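# Push or carry the crate into the yellow bay

## Task

Get the crate into the yellow taped bay so that it sits upright, lies wholly within the tape without overlapping it, and still holds every piece of paper. The robot must not tip over or be left leaning, and the crate must stay there on its own once the robot lets go.

## Robot and tools

ROBOT. TidyBot++: a single-arm mobile base (0.54 m long, 0.50 m wide, 0.38 m tall) on four powered casters. On top sits one seven-joint arm with a two-finger gripper. The shoulder is 0.12 m ahead of the base centre and 0.68 m up. Cameras: base_camera on the chassis and wrist_camera, which looks along the hand. The arm begins folded with the hand pointing down, poking up to 0.08 m beyond the front of the base.

FRAMES. Base frame: origin on the floor below the base centre, x forward, y left, z up. hand_pose is reported in this frame and marks the point between the finger pads; its z axis runs out along the fingers and its y axis is the closing direction. The odometry frame is the base frame as it was when the scene began. base_odometry counts wheel turns only, so slip shows up as travel; heading is positive to the left, -3.142 to 3.142. base_tilt is in degrees, forward and right positive.

execute_actions(actions, cameras). actions is a list with zero or one action. An empty list only reports state and pictures. One action may hold:
- base: a single relative command, an offset from where the base last measured itself, not a pose. translate_m (metres, forward +, -2 to 2), strafe_m (metres, left +, -2 to 2) or rotate_rad (radians, counter-clockwise from above +, -6.3 to 6.3). Moves that would need more than 8.667 s at the top speed are refused.
- joints: absolute joint targets by name, each a separate key, all for the one arm. joint_1_rad (any angle, positive is clockwise from above, opposite to rotate_rad), joint_2_rad shoulder (-2.249 to 2.249), joint_3_rad (any angle; about 3.14 keeps the arm in the base's x-z plane), joint_4_rad elbow (-2.579 to 2.579), joint_5_rad (any angle), joint_6_rad wrist (-2.099 to 2.099), joint_7_rad (any angle; hand down, positive is counter-clockwise from above, 1.57 opens the fingers to left and right), gripper_pos (0 open, 1 closed; pad gap about 85 x (1 - gripper_pos) mm). Radians throughout. Unbounded joints travel the shorter way, so split turns into steps smaller than half a revolution. Tolerances: ±0.039 for joints 1-4, ±0.056 for 5-7, ±0.03 gripper.
- speeds: optional caps for this action only, translate_m and strafe_m 0.05 to 0.5 m/s, rotate_rad 0.1 to 1.57 rad/s (the maximum is the default).
Base and joint motions begin together. Anything left out may keep pushing toward an older target. cameras: a list of base_camera, wrist_camera or all; omitted or null gives all, [] gives none. Unknown keys or values out of range cause the whole call to be refused with no motion. Each action is capped at 15 s.

wait(seconds): 0 to 10 s, no new command; returns the same as an empty action.
zoom_image(camera, region): region [x0, y0, x1, y1] in pixels of that camera's latest full picture, origin top-left, at most 504 x 504.
read_manual(section): only licence texts; moves nothing.
finished_scene(scene): ends the given scene for good and reports success; call it only once the crate rests in the bay untouched.

ARM GEOMETRY. Upper arm 0.42 m, forearm 0.31 m, hand 0.31 m. With joint_1_rad 0, joint_3_rad 3.14, joint_5_rad 0, segment tilts from vertical (forward +) are joint_2_rad, joint_2_rad - joint_4_rad, and joint_2_rad - joint_4_rad - joint_6_rad; the hand point lies ahead of the shoulder by the sum of length x sin(tilt) and above it by the sum of length x cos(tilt). A downward hand reaches at most about 0.94 m high, and only close in. Closed fingertips stick out about 20 mm past the hand point. Joints move up to 1.39 rad/s (1.22 for joints 5-7).

RESULT LINES. base_status and joint_status tell how each motion ended: done, off_target (stopped short, may still push), contact_stop or time_out (target dropped, holding in place), not_followed (a self-collision check withheld all arm targets; a cause: line explains, and the targets may be retried each action), limit_stop_at_motor_heat. on_its_own lists uncommanded motion. A blocked base may still report done after stopping short. motor_effort is percent of maximum, with the action's peak in brackets; readings carry bias and noise. Gripper at 1 reading done means nothing is held; off_target means it closed on something. Motor temperatures are listed per arm joint; MOTOR HOT appears from 60 °C and an OVER-TEMPERATURE FAULT at 75 °C lets the arm sink. ARM HIT means the arm struck itself or the base.

ERRORS. Friction leaves joints slightly off target, so the hand is often 1-2 cm off (more when stretched). To correct, send each joint its last command plus (wanted minus read). A held load makes the arm sag; never command a loaded joint to its current reading. Odometry drifts a few cm and degrees over many moves; trust the cameras. Loose objects may occasionally be nudged by outside pushes.

AVOID. Driving while the arm is caught above about 0.8 m (tip-over risk); pushing or pulling hard sideways on a raised hand; driving the arm into things (torque fault: the arm freezes 10 s and the call's remaining steps are skipped, limits 104.5 N m for joints 1-4 and 51.3 for 5-7); repeatedly correcting against a blocked joint; drops, slams, hard shoves, spilling the paper, and tipping the crate. Back off from a snag to level a leaning robot. The simulation keeps running while you think, holding the last command.

Each tool is called in YAML: its name, and indented under it one key for each argument.

## Session

execute_actions:
  actions: []

Scene clock: 0.00 s.
Motor temperatures (°C, as the motors report them): [28 25 25 25 33 39 32]
base_odometry: x=+0.000 y=+0.000 heading=+0.000 (m, m, rad; odometry frame)
base_tilt: forward=-0.3 right=-0.6 (deg)
base_status: not commanded
joint_positions: joint_1_rad=+0.019 joint_2_rad=-0.310 joint_3_rad=+3.182 joint_4_rad=-2.522 joint_5_rad=-0.024 joint_6_rad=-0.825 joint_7_rad=+1.579 gripper_pos=+0.000
joint_status: not commanded
motor_effort: joint_1_rad=+0 joint_2_rad=-3 joint_3_rad=-1 joint_4_rad=+16 joint_5_rad=+0 joint_6_rad=+2 joint_7_rad=+1 (%)
hand_pose: x=+0.2760 y=-0.0010 z=+0.5852 quat_wxyz=(-0.014, +0.998, -0.033, +0.053) (m; base frame)
pictures: base_camera, wrist_camera
Images, in order (width x height): base_camera 644x364, wrist_camera 644x476.

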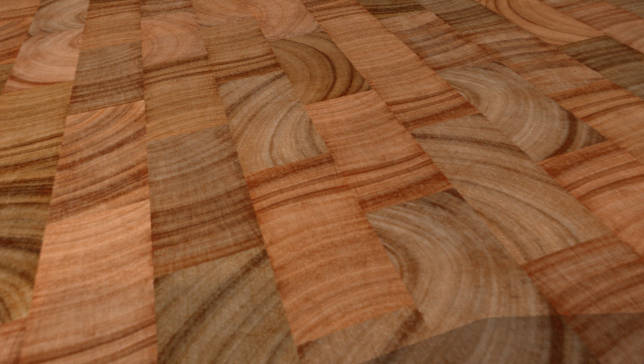

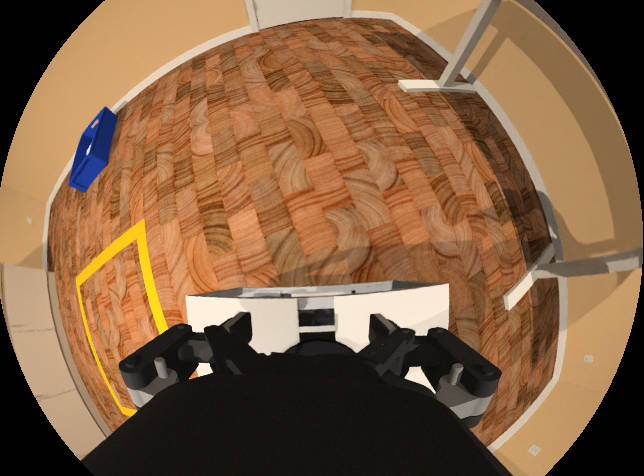

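execute_actions:
  actions:
    - {"base":{"rotate_rad":1.2},"joints":{"joint_6_rad":-0.2,"joint_4_rad":-2.2}}

Scene clock: 3.97 s.
Motor temperatures (°C, as the motors report them): [28 25 25 25 33 39 32]
base_odometry: x=+0.000 y=+0.000 heading=+1.200 (m, m, rad; odometry frame)
base_tilt: forward=-0.3 right=-0.6 (deg)
base_status: done
joint_positions: joint_1_rad=+0.017 joint_2_rad=-0.310 joint_3_rad=+3.182 joint_4_rad=-2.203 joint_5_rad=-0.024 joint_6_rad=-0.228 joint_7_rad=+1.579 gripper_pos=+0.000
joint_status: all done
motor_effort: joint_1_rad=+0(1) joint_2_rad=-10(11) joint_3_rad=+0(2) joint_4_rad=+20(20) joint_5_rad=+0(1) joint_6_rad=+8(8) joint_7_rad=+1(1) (%)
hand_pose: x=+0.5542 y=-0.0226 z=+0.8206 quat_wxyz=(+0.002, +0.872, -0.032, +0.489) (m; base frame)
pictures: base_camera, wrist_camera
Images, in order (width x height): base_camera 644x364, wrist_camera 644x476.

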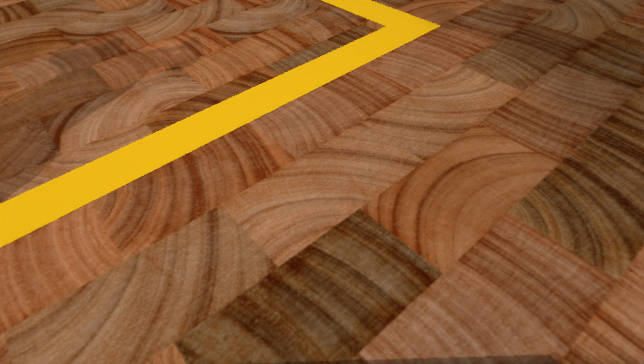

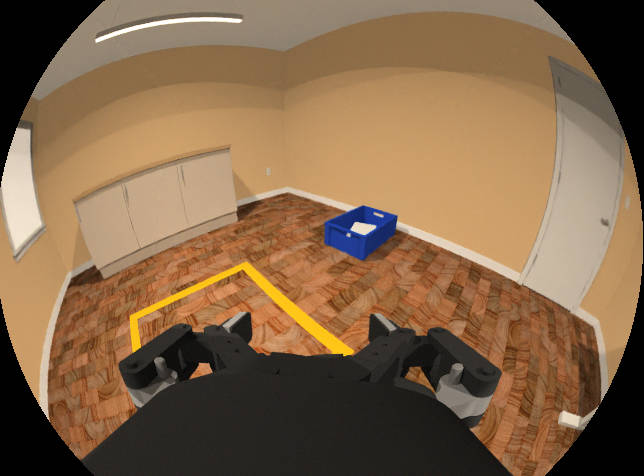

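execute_actions:
  actions:
    - {"base":{"rotate_rad":-0.93}}

execute_actions:
  actions:
    - {"base":{"strafe_m":1.3},"joints":{"joint_6_rad":-0.6}}

Scene clock: 8.00 s.
Motor temperatures (°C, as the motors report them): [28 25 25 25 33 39 32]
base_odometry: x=+0.000 y=+0.000 heading=+0.270 (m, m, rad; odometry frame)
base_tilt: forward=-0.3 right=-0.6 (deg)
base_status: done
joint_positions: joint_1_rad=+0.020 joint_2_rad=-0.310 joint_3_rad=+3.182 joint_4_rad=-2.203 joint_5_rad=-0.024 joint_6_rad=-0.228 joint_7_rad=+1.579 gripper_pos=+0.000
joint_status: not commanded
motor_effort: joint_1_rad=+0(1) joint_2_rad=-9(10) joint_3_rad=-1(1) joint_4_rad=+20(20) joint_5_rad=+0(0) joint_6_rad=+8(8) joint_7_rad=+1(1) (%)
hand_pose: x=+0.5542 y=-0.0243 z=+0.8206 quat_wxyz=(+0.003, +0.872, -0.034, +0.489) (m; base frame)
pictures: base_camera, wrist_camera
Images, in order (width x height): base_camera 644x364, wrist_camera 644x476.

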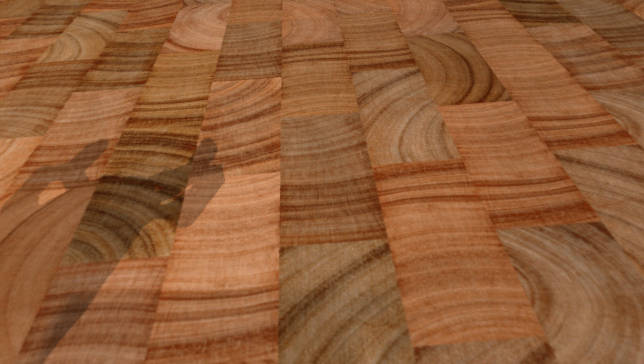

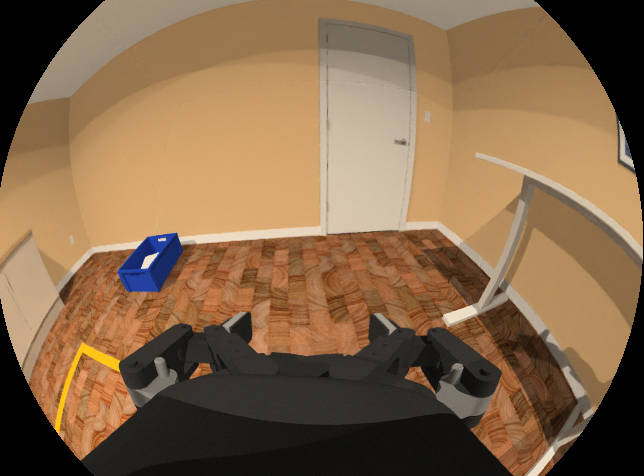

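Scene clock: 11.97 s.
Motor temperatures (°C, as the motors report them): [28 25 25 25 33 39 32]
base_odometry: x=-0.346 y=+1.253 heading=+0.269 (m, m, rad; odometry frame)
base_tilt: forward=-0.3 right=-0.6 (deg)
base_status: done
joint_positions: joint_1_rad=+0.020 joint_2_rad=-0.310 joint_3_rad=+3.182 joint_4_rad=-2.203 joint_5_rad=-0.024 joint_6_rad=-0.586 joint_7_rad=+1.579 gripper_pos=+0.000
joint_status: all done
motor_effort: joint_1_rad=-1(1) joint_2_rad=-9(10) joint_3_rad=+0(2) joint_4_rad=+19(21) joint_5_rad=+0(0) joint_6_rad=+6(7) joint_7_rad=+1(1) (%)
hand_pose: x=+0.4805 y=-0.0165 z=+0.7377 quat_wxyz=(-0.004, +0.945, -0.033, +0.325) (m; base frame)
pictures: base_camera, wrist_camera
Images, in order (width x height): base_camera 644x364, wrist_camera 644x476.

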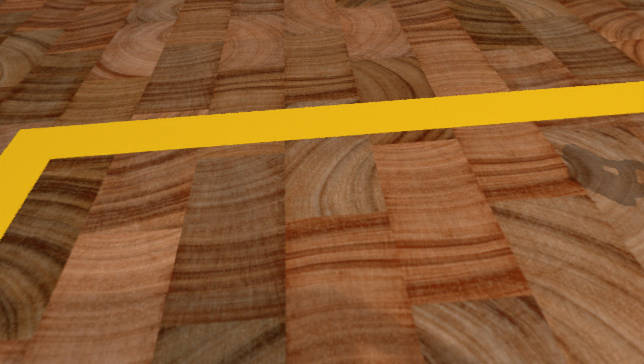

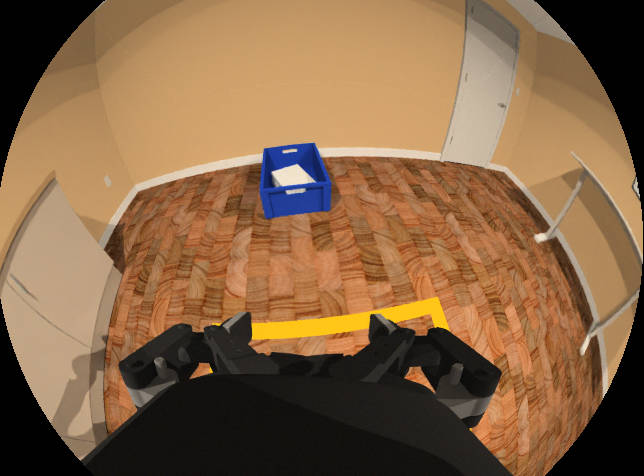

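execute_actions:
  actions:
    - {"base":{"rotate_rad":0.25},"joints":{"joint_1_rad":0,"joint_3_rad":3.14,"joint_5_rad":0,"joint_2_rad":0.89,"joint_4_rad":-1.535,"joint_6_rad":-0.716}}
  cameras: []

execute_actions:
  actions:
    - {"base":{"strafe_m":-0.2}}
  cameras: []

execute_actions:
  actions:
    - {"base":{"translate_m":0.55}}

Scene clock: 19.30 s.
Motor temperatures (°C, as the motors report them): [28 25 25 25 33 39 32]
base_odometry: x=-0.346 y=+1.253 heading=+0.520 (m, m, rad; odometry frame)
base_tilt: forward=-0.3 right=-0.6 (deg)
base_status: done
joint_positions: joint_1_rad=+0.013 joint_2_rad=+0.881 joint_3_rad=+3.163 joint_4_rad=-1.548 joint_5_rad=-0.024 joint_6_rad=-0.675 joint_7_rad=+1.579 gripper_pos=+0.000
joint_status: all done
motor_effort: joint_1_rad=+0(1) joint_2_rad=-43(45) joint_3_rad=+0(1) joint_4_rad=+11(19) joint_5_rad=+0(2) joint_6_rad=+0(6) joint_7_rad=+1(1) (%)
hand_pose: x=+0.6606 y=-0.0127 z=+0.4004 quat_wxyz=(+0.001, +1.000, -0.018, +0.019) (m; base frame)
pictures: none
No camera images: the call's "cameras" was empty. Leave "cameras" out to get every camera's image.

Scene clock: 21.10 s.
Motor temperatures (°C, as the motors report them): [28 25 25 25 33 39 32]
base_odometry: x=-0.246 y=+1.080 heading=+0.520 (m, m, rad; odometry frame)
base_tilt: forward=-0.2 right=-0.6 (deg)
base_status: done
joint_positions: joint_1_rad=+0.007 joint_2_rad=+0.881 joint_3_rad=+3.155 joint_4_rad=-1.548 joint_5_rad=-0.024 joint_6_rad=-0.676 joint_7_rad=+1.579 gripper_pos=+0.000
joint_status: not commanded
motor_effort: joint_1_rad=+0(3) joint_2_rad=-43(45) joint_3_rad=-1(3) joint_4_rad=+11(11) joint_5_rad=+1(0) joint_6_rad=+0(1) joint_7_rad=+1(1) (%)
hand_pose: x=+0.6607 y=-0.0050 z=+0.4005 quat_wxyz=(-0.002, +1.000, -0.013, +0.018) (m; base frame)
pictures: none
No camera images: the call's "cameras" was empty. Leave "cameras" out to get every camera's image.

Scene clock: 23.57 s.
Motor temperatures (°C, as the motors report them): [28 26 25 25 33 39 32]
base_odometry: x=+0.231 y=+1.353 heading=+0.520 (m, m, rad; odometry frame)
base_tilt: forward=-0.2 right=-0.6 (deg)
base_status: done
joint_positions: joint_1_rad=+0.007 joint_2_rad=+0.881 joint_3_rad=+3.154 joint_4_rad=-1.540 joint_5_rad=-0.024 joint_6_rad=-0.681 joint_7_rad=+1.579 gripper_pos=+0.000
joint_status: not commanded
motor_effort: joint_1_rad=+0(1) joint_2_rad=-43(45) joint_3_rad=-2(2) joint_4_rad=+11(13) joint_5_rad=+1(0) joint_6_rad=+0(1) joint_7_rad=+1(1) (%)
hand_pose: x=+0.6636 y=-0.0049 z=+0.4021 quat_wxyz=(-0.002, +1.000, -0.012, +0.020) (m; base frame)
pictures: base_camera, wrist_camera
Images, in order (width x height): base_camera 644x364, wrist_camera 644x476.

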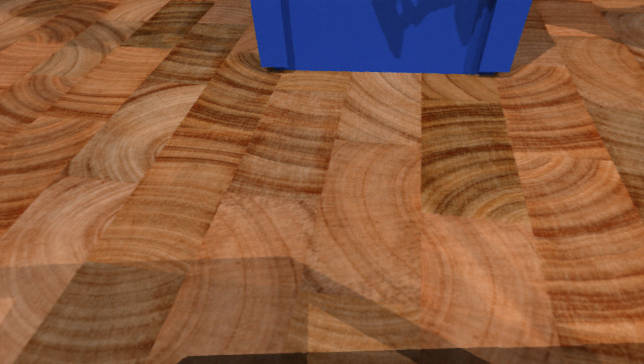

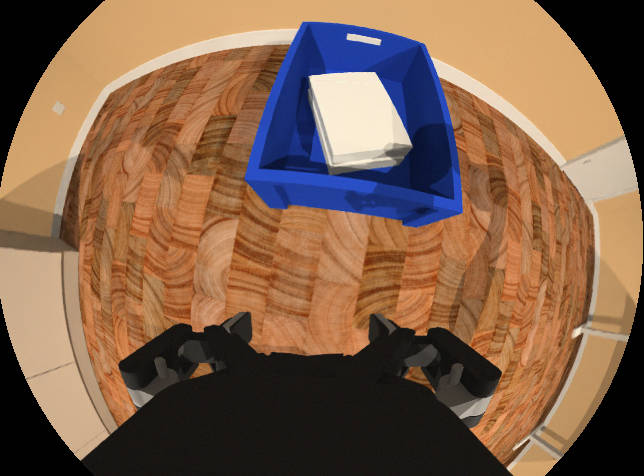

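execute_actions:
  actions:
    - {"base":{"strafe_m":-0.08}}
  cameras: []

execute_actions:
  actions:
    - {"base":{"translate_m":0.21}}

execute_actions:
  actions:
    - {"joints":{"joint_2_rad":1.308,"joint_4_rad":-1.386,"joint_6_rad":-0.447}}

Scene clock: 27.50 s.
Motor temperatures (°C, as the motors report them): [28 26 25 25 33 39 32]
base_odometry: x=+0.271 y=+1.284 heading=+0.520 (m, m, rad; odometry frame)
base_tilt: forward=-0.2 right=-0.6 (deg)
base_status: done
joint_positions: joint_1_rad=+0.005 joint_2_rad=+0.881 joint_3_rad=+3.153 joint_4_rad=-1.540 joint_5_rad=-0.024 joint_6_rad=-0.681 joint_7_rad=+1.579 gripper_pos=+0.000
joint_status: not commanded
motor_effort: joint_1_rad=+0(4) joint_2_rad=-43(44) joint_3_rad=-2(3) joint_4_rad=+11(12) joint_5_rad=+0(0) joint_6_rad=+0(0) joint_7_rad=+1(1) (%)
hand_pose: x=+0.6636 y=-0.0031 z=+0.4022 quat_wxyz=(-0.003, +1.000, -0.011, +0.020) (m; base frame)
pictures: none
No camera images: the call's "cameras" was empty. Leave "cameras" out to get every camera's image.

Scene clock: 29.17 s.
Motor temperatures (°C, as the motors report them): [28 26 25 25 33 39 32]
base_odometry: x=+0.454 y=+1.388 heading=+0.520 (m, m, rad; odometry frame)
base_tilt: forward=-0.2 right=-0.6 (deg)
base_status: done
joint_positions: joint_1_rad=+0.005 joint_2_rad=+0.881 joint_3_rad=+3.153 joint_4_rad=-1.536 joint_5_rad=-0.024 joint_6_rad=-0.682 joint_7_rad=+1.579 gripper_pos=+0.000
joint_status: not commanded
motor_effort: joint_1_rad=+0(1) joint_2_rad=-43(46) joint_3_rad=-2(0) joint_4_rad=+11(13) joint_5_rad=+0(0) joint_6_rad=+0(1) joint_7_rad=+1(1) (%)
hand_pose: x=+0.6652 y=-0.0031 z=+0.4028 quat_wxyz=(-0.003, +1.000, -0.011, +0.021) (m; base frame)
pictures: base_camera, wrist_camera
Images, in order (width x height): base_camera 644x364, wrist_camera 644x476.

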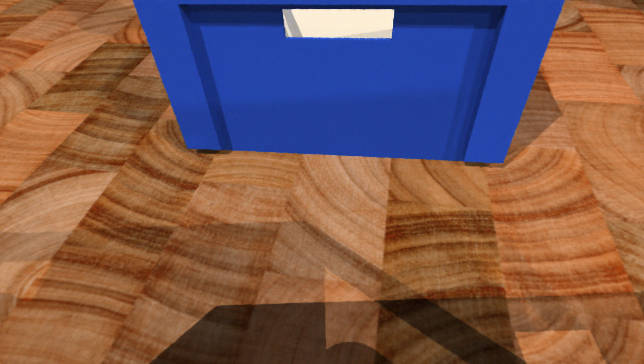

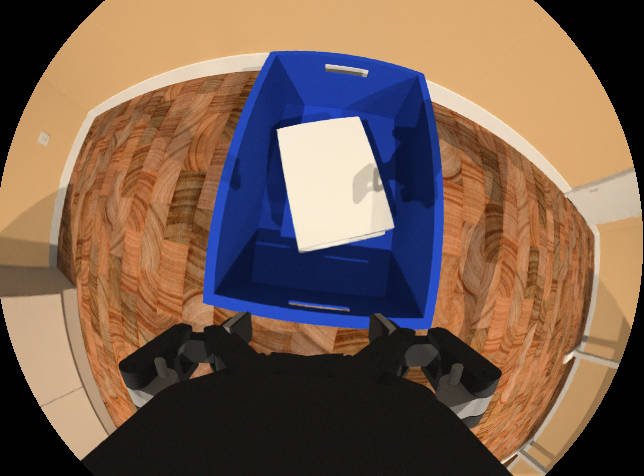

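Scene clock: 30.80 s.
Motor temperatures (°C, as the motors report them): [28 26 25 25 33 39 32]
base_odometry: x=+0.454 y=+1.388 heading=+0.520 (m, m, rad; odometry frame)
base_tilt: forward=-0.2 right=-0.6 (deg)
base_status: not commanded
joint_positions: joint_1_rad=+0.005 joint_2_rad=+1.294 joint_3_rad=+3.153 joint_4_rad=-1.393 joint_5_rad=-0.024 joint_6_rad=-0.484 joint_7_rad=+1.579 gripper_pos=+0.000
joint_status: all done
motor_effort: joint_1_rad=+0(3) joint_2_rad=-46(49) joint_3_rad=+0(3) joint_4_rad=+7(12) joint_5_rad=+0(1) joint_6_rad=+0(6) joint_7_rad=+1(2) (%)
hand_pose: x=+0.6527 y=-0.0048 z=+0.2029 quat_wxyz=(+0.000, +1.000, -0.011, -0.015) (m; base frame)
pictures: base_camera, wrist_camera
Images, in order (width x height): base_camera 644x364, wrist_camera 644x476.

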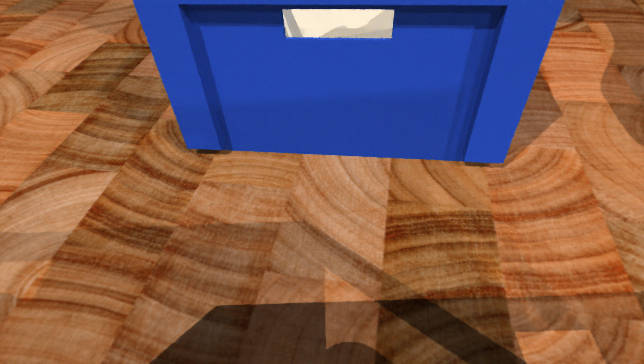

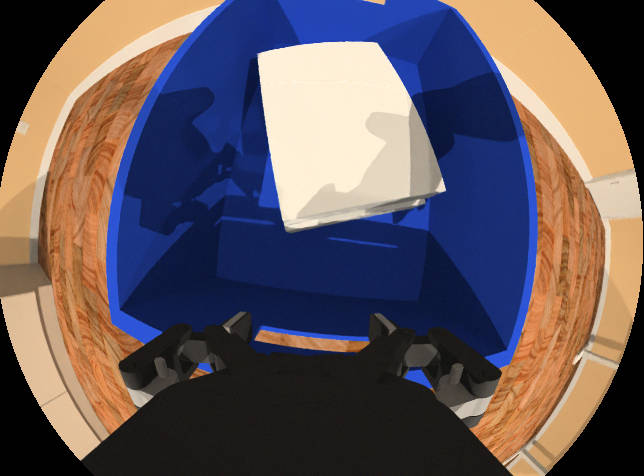

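Inside. Slightly lower, then pull.

execute_actions:
  actions:
    - {"joints":{"joint_2_rad":1.37,"joint_4_rad":-1.34,"joint_6_rad":-0.45}}
  cameras: []

execute_actions:
  actions:
    - {"base":{"translate_m":-1.2},"speeds":{"translate_m":0.2}}

Scene clock: 33.40 s.
Motor temperatures (°C, as the motors report them): [28 26 25 25 33 39 32]
base_odometry: x=+0.454 y=+1.388 heading=+0.520 (m, m, rad; odometry frame)
base_tilt: forward=-0.2 right=-0.6 (deg)
base_status: not commanded
joint_positions: joint_1_rad=+0.005 joint_2_rad=+1.354 joint_3_rad=+3.153 joint_4_rad=-1.346 joint_5_rad=-0.024 joint_6_rad=-0.479 joint_7_rad=+1.579 gripper_pos=+0.000
joint_status: all done
motor_effort: joint_1_rad=+0(2) joint_2_rad=-47(49) joint_3_rad=-1(2) joint_4_rad=+7(7) joint_5_rad=+0(0) joint_6_rad=+0(5) joint_7_rad=+1(2) (%)
hand_pose: x=+0.6524 y=-0.0048 z=+0.1767 quat_wxyz=(+0.000, +1.000, -0.010, -0.019) (m; base frame)
pictures: none
No camera images: the call's "cameras" was empty. Leave "cameras" out to get every camera's image.

Scene clock: 40.17 s.
Motor temperatures (°C, as the motors report them): [28 26 25 25 33 39 32]
base_odometry: x=-0.588 y=+0.792 heading=+0.520 (m, m, rad; odometry frame)
base_tilt: forward=-0.2 right=-0.6 (deg)
base_status: done
joint_positions: joint_1_rad=+0.007 joint_2_rad=+1.305 joint_3_rad=+3.153 joint_4_rad=-1.270 joint_5_rad=-0.024 joint_6_rad=-0.378 joint_7_rad=+1.579 gripper_pos=+0.000
joint_status: not commanded
motor_effort: joint_1_rad=+0(4) joint_2_rad=-36(46) joint_3_rad=-1(5) joint_4_rad=-1(7) joint_5_rad=+0(1) joint_6_rad=-9(15) joint_7_rad=+0(3) (%)
hand_pose: x=+0.7521 y=-0.0073 z=+0.2213 quat_wxyz=(+0.001, +0.995, -0.011, +0.094) (m; base frame)
pictures: base_camera, wrist_camera
Images, in order (width x height): base_camera 644x364, wrist_camera 644x476.

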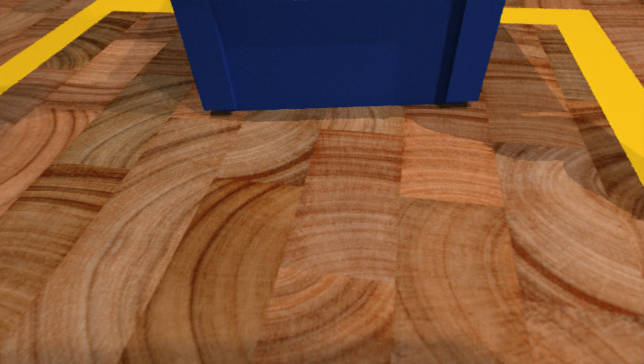

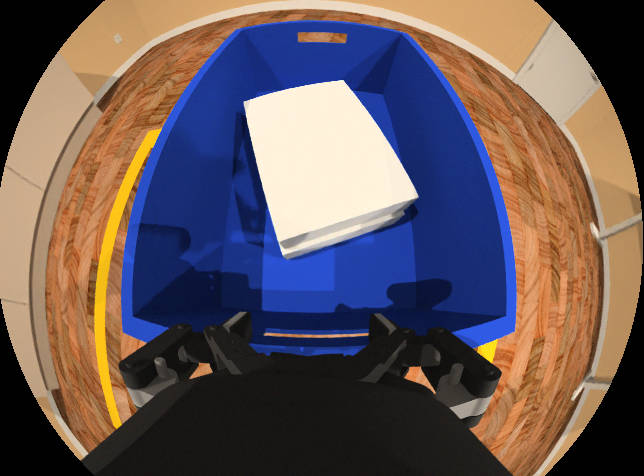

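execute_actions:
  actions:
    - {"base":{"translate_m":-0.33},"speeds":{"translate_m":0.2}}
  cameras: ["base_camera"]

execute_actions:
  actions:
    - {"base":{"translate_m":0.12}}
  cameras: []

execute_actions:
  actions:
    - {"joints":{"joint_2_rad":0.7,"joint_4_rad":-0.9,"joint_6_rad":-1.2}}

Scene clock: 44.50 s.
Motor temperatures (°C, as the motors report them): [28 26 25 25 33 39 32]
base_odometry: x=-0.874 y=+0.628 heading=+0.520 (m, m, rad; odometry frame)
base_tilt: forward=-0.3 right=-0.6 (deg)
base_status: done
joint_positions: joint_1_rad=+0.007 joint_2_rad=+1.377 joint_3_rad=+3.153 joint_4_rad=-1.346 joint_5_rad=-0.024 joint_6_rad=-0.418 joint_7_rad=+1.579 gripper_pos=+0.000
joint_status: not commanded
motor_effort: joint_1_rad=+0(1) joint_2_rad=-47(53) joint_3_rad=-1(2) joint_4_rad=+7(8) joint_5_rad=+0(1) joint_6_rad=+0(17) joint_7_rad=+1(0) (%)
hand_pose: x=+0.6599 y=-0.0064 z=+0.1643 quat_wxyz=(+0.001, +1.000, -0.011, +0.000) (m; base frame)
pictures: base_camera
Images, in order (width x height): base_camera 644x364.

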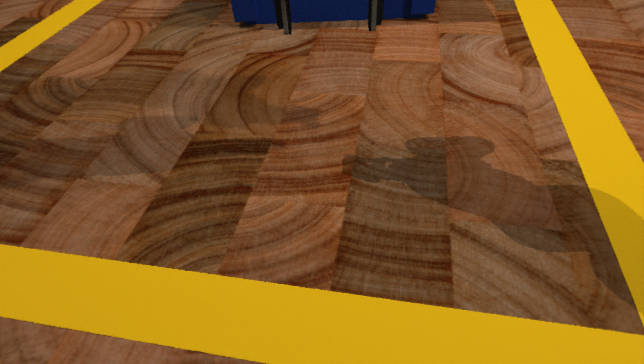

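Scene clock: 45.87 s.
Motor temperatures (°C, as the motors report them): [28 26 25 25 33 39 32]
base_odometry: x=-0.770 y=+0.688 heading=+0.520 (m, m, rad; odometry frame)
base_tilt: forward=-0.2 right=-0.6 (deg)
base_status: done
joint_positions: joint_1_rad=+0.007 joint_2_rad=+1.377 joint_3_rad=+3.153 joint_4_rad=-1.341 joint_5_rad=-0.024 joint_6_rad=-0.418 joint_7_rad=+1.579 gripper_pos=+0.000
joint_status: not commanded
motor_effort: joint_1_rad=+0(1) joint_2_rad=-46(48) joint_3_rad=-1(1) joint_4_rad=+7(9) joint_5_rad=+0(0) joint_6_rad=+0(1) joint_7_rad=+1(1) (%)
hand_pose: x=+0.6626 y=-0.0064 z=+0.1649 quat_wxyz=(+0.001, +1.000, -0.011, +0.003) (m; base frame)
pictures: none
No camera images: the call's "cameras" was empty. Leave "cameras" out to get every camera's image.

Scene clock: 47.93 s.
Motor temperatures (°C, as the motors report them): [28 27 25 25 33 39 32]
base_odometry: x=-0.770 y=+0.688 heading=+0.520 (m, m, rad; odometry frame)
base_tilt: forward=-0.2 right=-0.6 (deg)
base_status: not commanded
joint_positions: joint_1_rad=+0.007 joint_2_rad=+0.697 joint_3_rad=+3.153 joint_4_rad=-0.908 joint_5_rad=-0.024 joint_6_rad=-1.162 joint_7_rad=+1.579 gripper_pos=+0.000
joint_status: all done
motor_effort: joint_1_rad=+0(0) joint_2_rad=-47(53) joint_3_rad=+0(1) joint_4_rad=+19(19) joint_5_rad=+0(1) joint_6_rad=+4(3) joint_7_rad=+1(1) (%)
hand_pose: x=+0.8174 y=-0.0026 z=+0.7037 quat_wxyz=(-0.006, +0.982, -0.006, +0.186) (m; base frame)
pictures: base_camera, wrist_camera
Images, in order (width x height): base_camera 644x364, wrist_camera 644x476.

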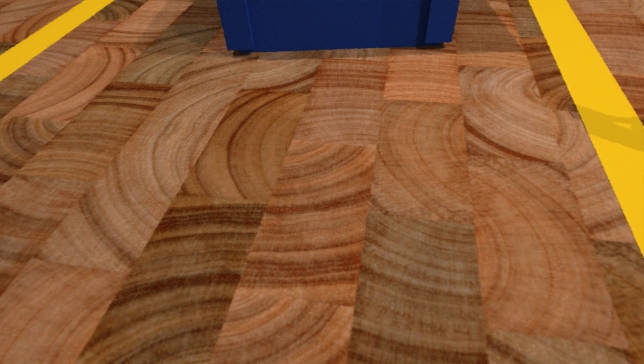

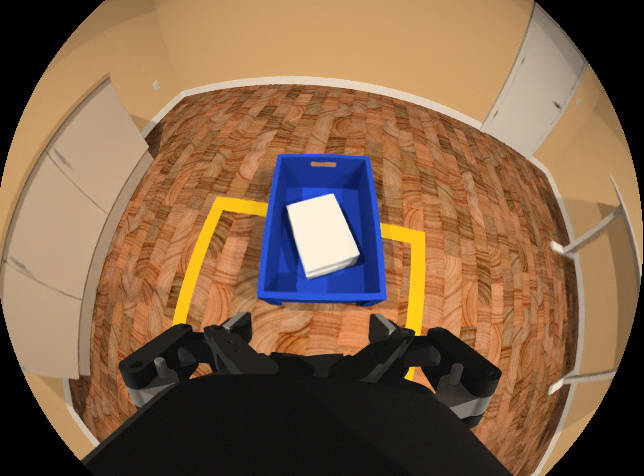

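execute_actions:
  actions:
    - {"base":{"translate_m":0.31},"joints":{"joint_2_rad":0.89,"joint_4_rad":-1.535,"joint_6_rad":-0.69}}

execute_actions:
  actions:
    - {"joints":{"joint_2_rad":1.308,"joint_4_rad":-1.386,"joint_6_rad":-0.42}}
  cameras: []

execute_actions:
  actions:
    - {"joints":{"joint_2_rad":1.55,"joint_4_rad":-1.21,"joint_6_rad":-0.4}}

execute_actions:
  actions:
    - {"base":{"translate_m":-0.47},"speeds":{"translate_m":0.12}}

Scene clock: 54.07 s.
Motor temperatures (°C, as the motors report them): [28 27 25 25 33 39 32]
base_odometry: x=-0.501 y=+0.842 heading=+0.520 (m, m, rad; odometry frame)
base_tilt: forward=-0.2 right=-0.6 (deg)
base_status: done
joint_positions: joint_1_rad=+0.007 joint_2_rad=+0.883 joint_3_rad=+3.153 joint_4_rad=-1.521 joint_5_rad=-0.024 joint_6_rad=-0.727 joint_7_rad=+1.579 gripper_pos=+0.000
joint_status: all done
motor_effort: joint_1_rad=+0(1) joint_2_rad=-43(48) joint_3_rad=-1(0) joint_4_rad=+11(19) joint_5_rad=+0(0) joint_6_rad=+0(5) joint_7_rad=+1(1) (%)
hand_pose: x=+0.6587 y=-0.0038 z=+0.4046 quat_wxyz=(-0.003, +1.000, -0.012, +0.005) (m; base frame)
pictures: base_camera, wrist_camera
Images, in order (width x height): base_camera 644x364, wrist_camera 644x476.

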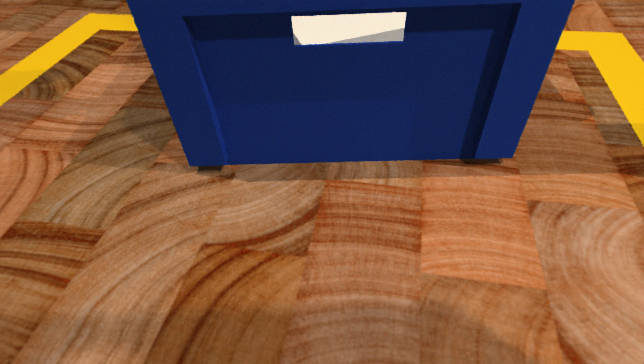

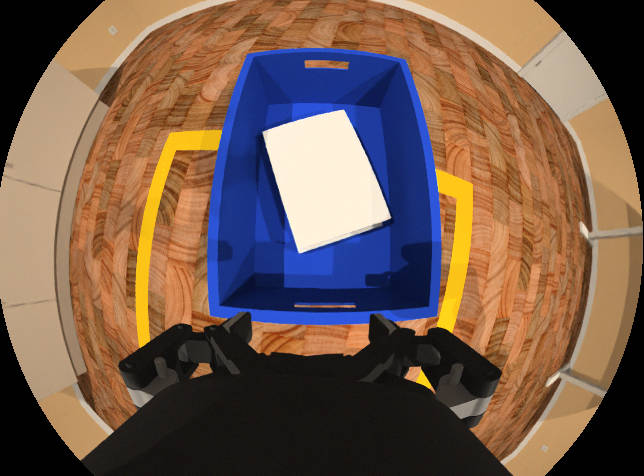

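Scene clock: 55.83 s.
Motor temperatures (°C, as the motors report them): [28 27 25 25 33 39 32]
base_odometry: x=-0.501 y=+0.842 heading=+0.520 (m, m, rad; odometry frame)
base_tilt: forward=-0.2 right=-0.6 (deg)
base_status: not commanded
joint_positions: joint_1_rad=+0.007 joint_2_rad=+1.309 joint_3_rad=+3.153 joint_4_rad=-1.398 joint_5_rad=-0.024 joint_6_rad=-0.460 joint_7_rad=+1.579 gripper_pos=+0.000
joint_status: all done
motor_effort: joint_1_rad=+0(0) joint_2_rad=-45(50) joint_3_rad=-1(1) joint_4_rad=+7(12) joint_5_rad=+0(0) joint_6_rad=+0(1) joint_7_rad=+1(1) (%)
hand_pose: x=+0.6503 y=-0.0060 z=+0.1945 quat_wxyz=(+0.000, +1.000, -0.012, -0.012) (m; base frame)
pictures: none
No camera images: the call's "cameras" was empty. Leave "cameras" out to get every camera's image.

Scene clock: 57.17 s.
Motor temperatures (°C, as the motors report them): [28 27 25 25 33 39 32]
base_odometry: x=-0.501 y=+0.842 heading=+0.520 (m, m, rad; odometry frame)
base_tilt: forward=-0.2 right=-0.6 (deg)
base_status: not commanded
joint_positions: joint_1_rad=+0.007 joint_2_rad=+1.533 joint_3_rad=+3.153 joint_4_rad=-1.212 joint_5_rad=-0.024 joint_6_rad=-0.428 joint_7_rad=+1.579 gripper_pos=+0.000
joint_status: all done
motor_effort: joint_1_rad=+0(1) joint_2_rad=-46(49) joint_3_rad=-1(2) joint_4_rad=+7(8) joint_5_rad=+0(0) joint_6_rad=+0(7) joint_7_rad=+1(1) (%)
hand_pose: x=+0.6508 y=-0.0062 z=+0.0963 quat_wxyz=(+0.001, +1.000, -0.011, -0.016) (m; base frame)
pictures: base_camera, wrist_camera
Images, in order (width x height): base_camera 644x364, wrist_camera 644x476.

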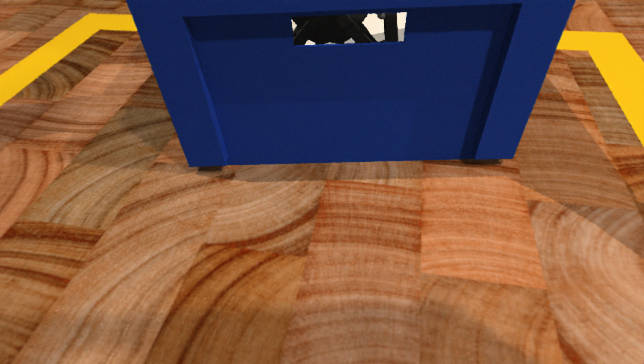

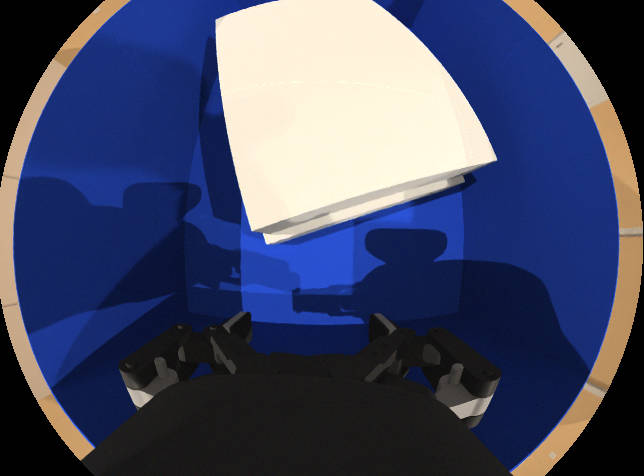

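Scene clock: 61.67 s.
Motor temperatures (°C, as the motors report them): [28 27 25 25 33 39 32]
base_odometry: x=-0.909 y=+0.608 heading=+0.520 (m, m, rad; odometry frame)
base_tilt: forward=-0.2 right=-0.6 (deg)
base_status: done
joint_positions: joint_1_rad=+0.007 joint_2_rad=+1.500 joint_3_rad=+3.153 joint_4_rad=-1.155 joint_5_rad=-0.024 joint_6_rad=-0.361 joint_7_rad=+1.579 gripper_pos=+0.000
joint_status: not commanded
motor_effort: joint_1_rad=+0(2) joint_2_rad=-39(45) joint_3_rad=-2(3) joint_4_rad=+1(9) joint_5_rad=+0(1) joint_6_rad=-5(13) joint_7_rad=+1(0) (%)
hand_pose: x=+0.7251 y=-0.0070 z=+0.1250 quat_wxyz=(+0.001, +0.998, -0.010, +0.063) (m; base frame)
pictures: base_camera, wrist_camera
Images, in order (width x height): base_camera 644x364, wrist_camera 644x476.

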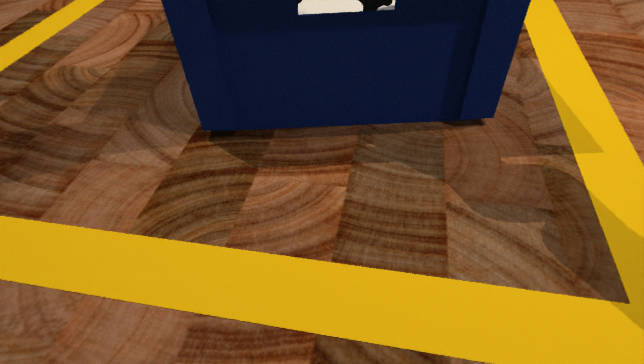

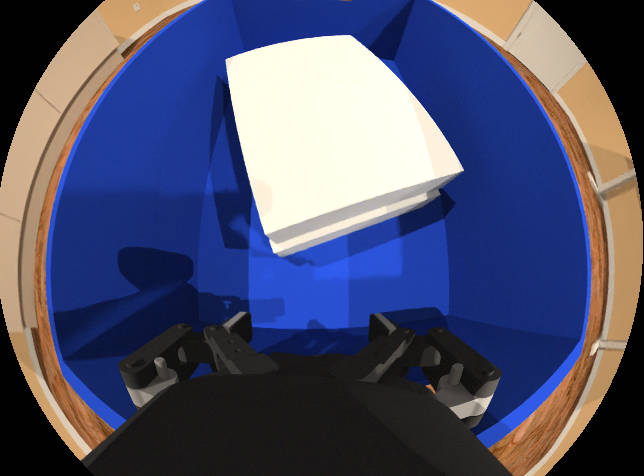

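execute_actions:
  actions:
    - {"base":{"translate_m":0.09}}
  cameras: []

execute_actions:
  actions:
    - {"joints":{"joint_2_rad":1.308,"joint_4_rad":-1.386,"joint_6_rad":-0.45}}
  cameras: []

execute_actions:
  actions:
    - {"joints":{"joint_2_rad":0.8,"joint_4_rad":-0.7,"joint_6_rad":-1.4}}

Scene clock: 65.33 s.
Motor temperatures (°C, as the motors report them): [28 27 25 25 33 39 32]
base_odometry: x=-0.831 y=+0.653 heading=+0.520 (m, m, rad; odometry frame)
base_tilt: forward=-0.3 right=-0.6 (deg)
base_status: done
joint_positions: joint_1_rad=+0.007 joint_2_rad=+1.544 joint_3_rad=+3.153 joint_4_rad=-1.205 joint_5_rad=-0.024 joint_6_rad=-0.385 joint_7_rad=+1.579 gripper_pos=+0.000
joint_status: not commanded
motor_effort: joint_1_rad=+0(1) joint_2_rad=-46(49) joint_3_rad=-1(2) joint_4_rad=+7(9) joint_5_rad=+1(0) joint_6_rad=+0(5) joint_7_rad=+1(1) (%)
hand_pose: x=+0.6618 y=-0.0065 z=+0.0910 quat_wxyz=(+0.001, +1.000, -0.010, +0.003) (m; base frame)
pictures: none
No camera images: the call's "cameras" was empty. Leave "cameras" out to get every camera's image.

Scene clock: 66.93 s.
Motor temperatures (°C, as the motors report them): [28 27 25 25 33 39 32]
base_odometry: x=-0.831 y=+0.653 heading=+0.520 (m, m, rad; odometry frame)
base_tilt: forward=-0.2 right=-0.6 (deg)
base_status: not commanded
joint_positions: joint_1_rad=+0.007 joint_2_rad=+1.305 joint_3_rad=+3.153 joint_4_rad=-1.374 joint_5_rad=-0.024 joint_6_rad=-0.410 joint_7_rad=+1.579 gripper_pos=+0.000
joint_status: all done
motor_effort: joint_1_rad=+0(0) joint_2_rad=-47(50) joint_3_rad=-2(1) joint_4_rad=+8(9) joint_5_rad=+0(0) joint_6_rad=+0(0) joint_7_rad=+1(1) (%)
hand_pose: x=+0.6817 y=-0.0066 z=+0.2001 quat_wxyz=(+0.001, +1.000, -0.012, +0.026) (m; base frame)
pictures: none
No camera images: the call's "cameras" was empty. Leave "cameras" out to get every camera's image.

Scene clock: 68.90 s.
Motor temperatures (°C, as the motors report them): [28 27 25 25 33 39 32]
base_odometry: x=-0.831 y=+0.653 heading=+0.520 (m, m, rad; odometry frame)
base_tilt: forward=-0.2 right=-0.6 (deg)
base_status: not commanded
joint_positions: joint_1_rad=+0.007 joint_2_rad=+0.798 joint_3_rad=+3.153 joint_4_rad=-0.707 joint_5_rad=-0.024 joint_6_rad=-1.363 joint_7_rad=+1.579 gripper_pos=+0.000
joint_status: all done
motor_effort: joint_1_rad=+0(0) joint_2_rad=-49(56) joint_3_rad=-1(0) joint_4_rad=+18(18) joint_5_rad=+1(0) joint_6_rad=+2(3) joint_7_rad=+1(1) (%)
hand_pose: x=+0.8180 y=-0.0016 z=+0.6963 quat_wxyz=(-0.006, +0.991, -0.004, +0.136) (m; base frame)
pictures: base_camera, wrist_camera
Images, in order (width x height): base_camera 644x364, wrist_camera 644x476.

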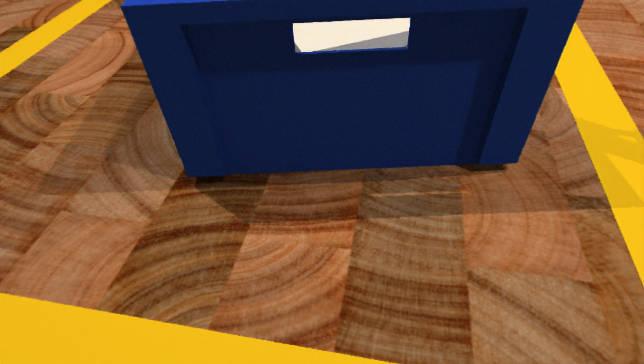

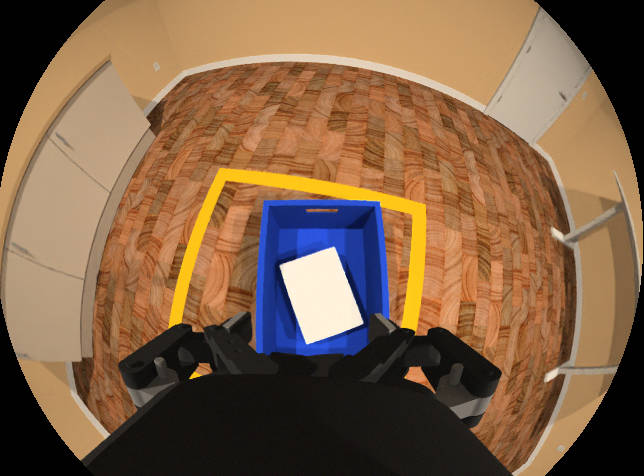

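Inside (the rim overlap is parallax).

finished_scene:
  scene: 1

The scene is finished: the task was done.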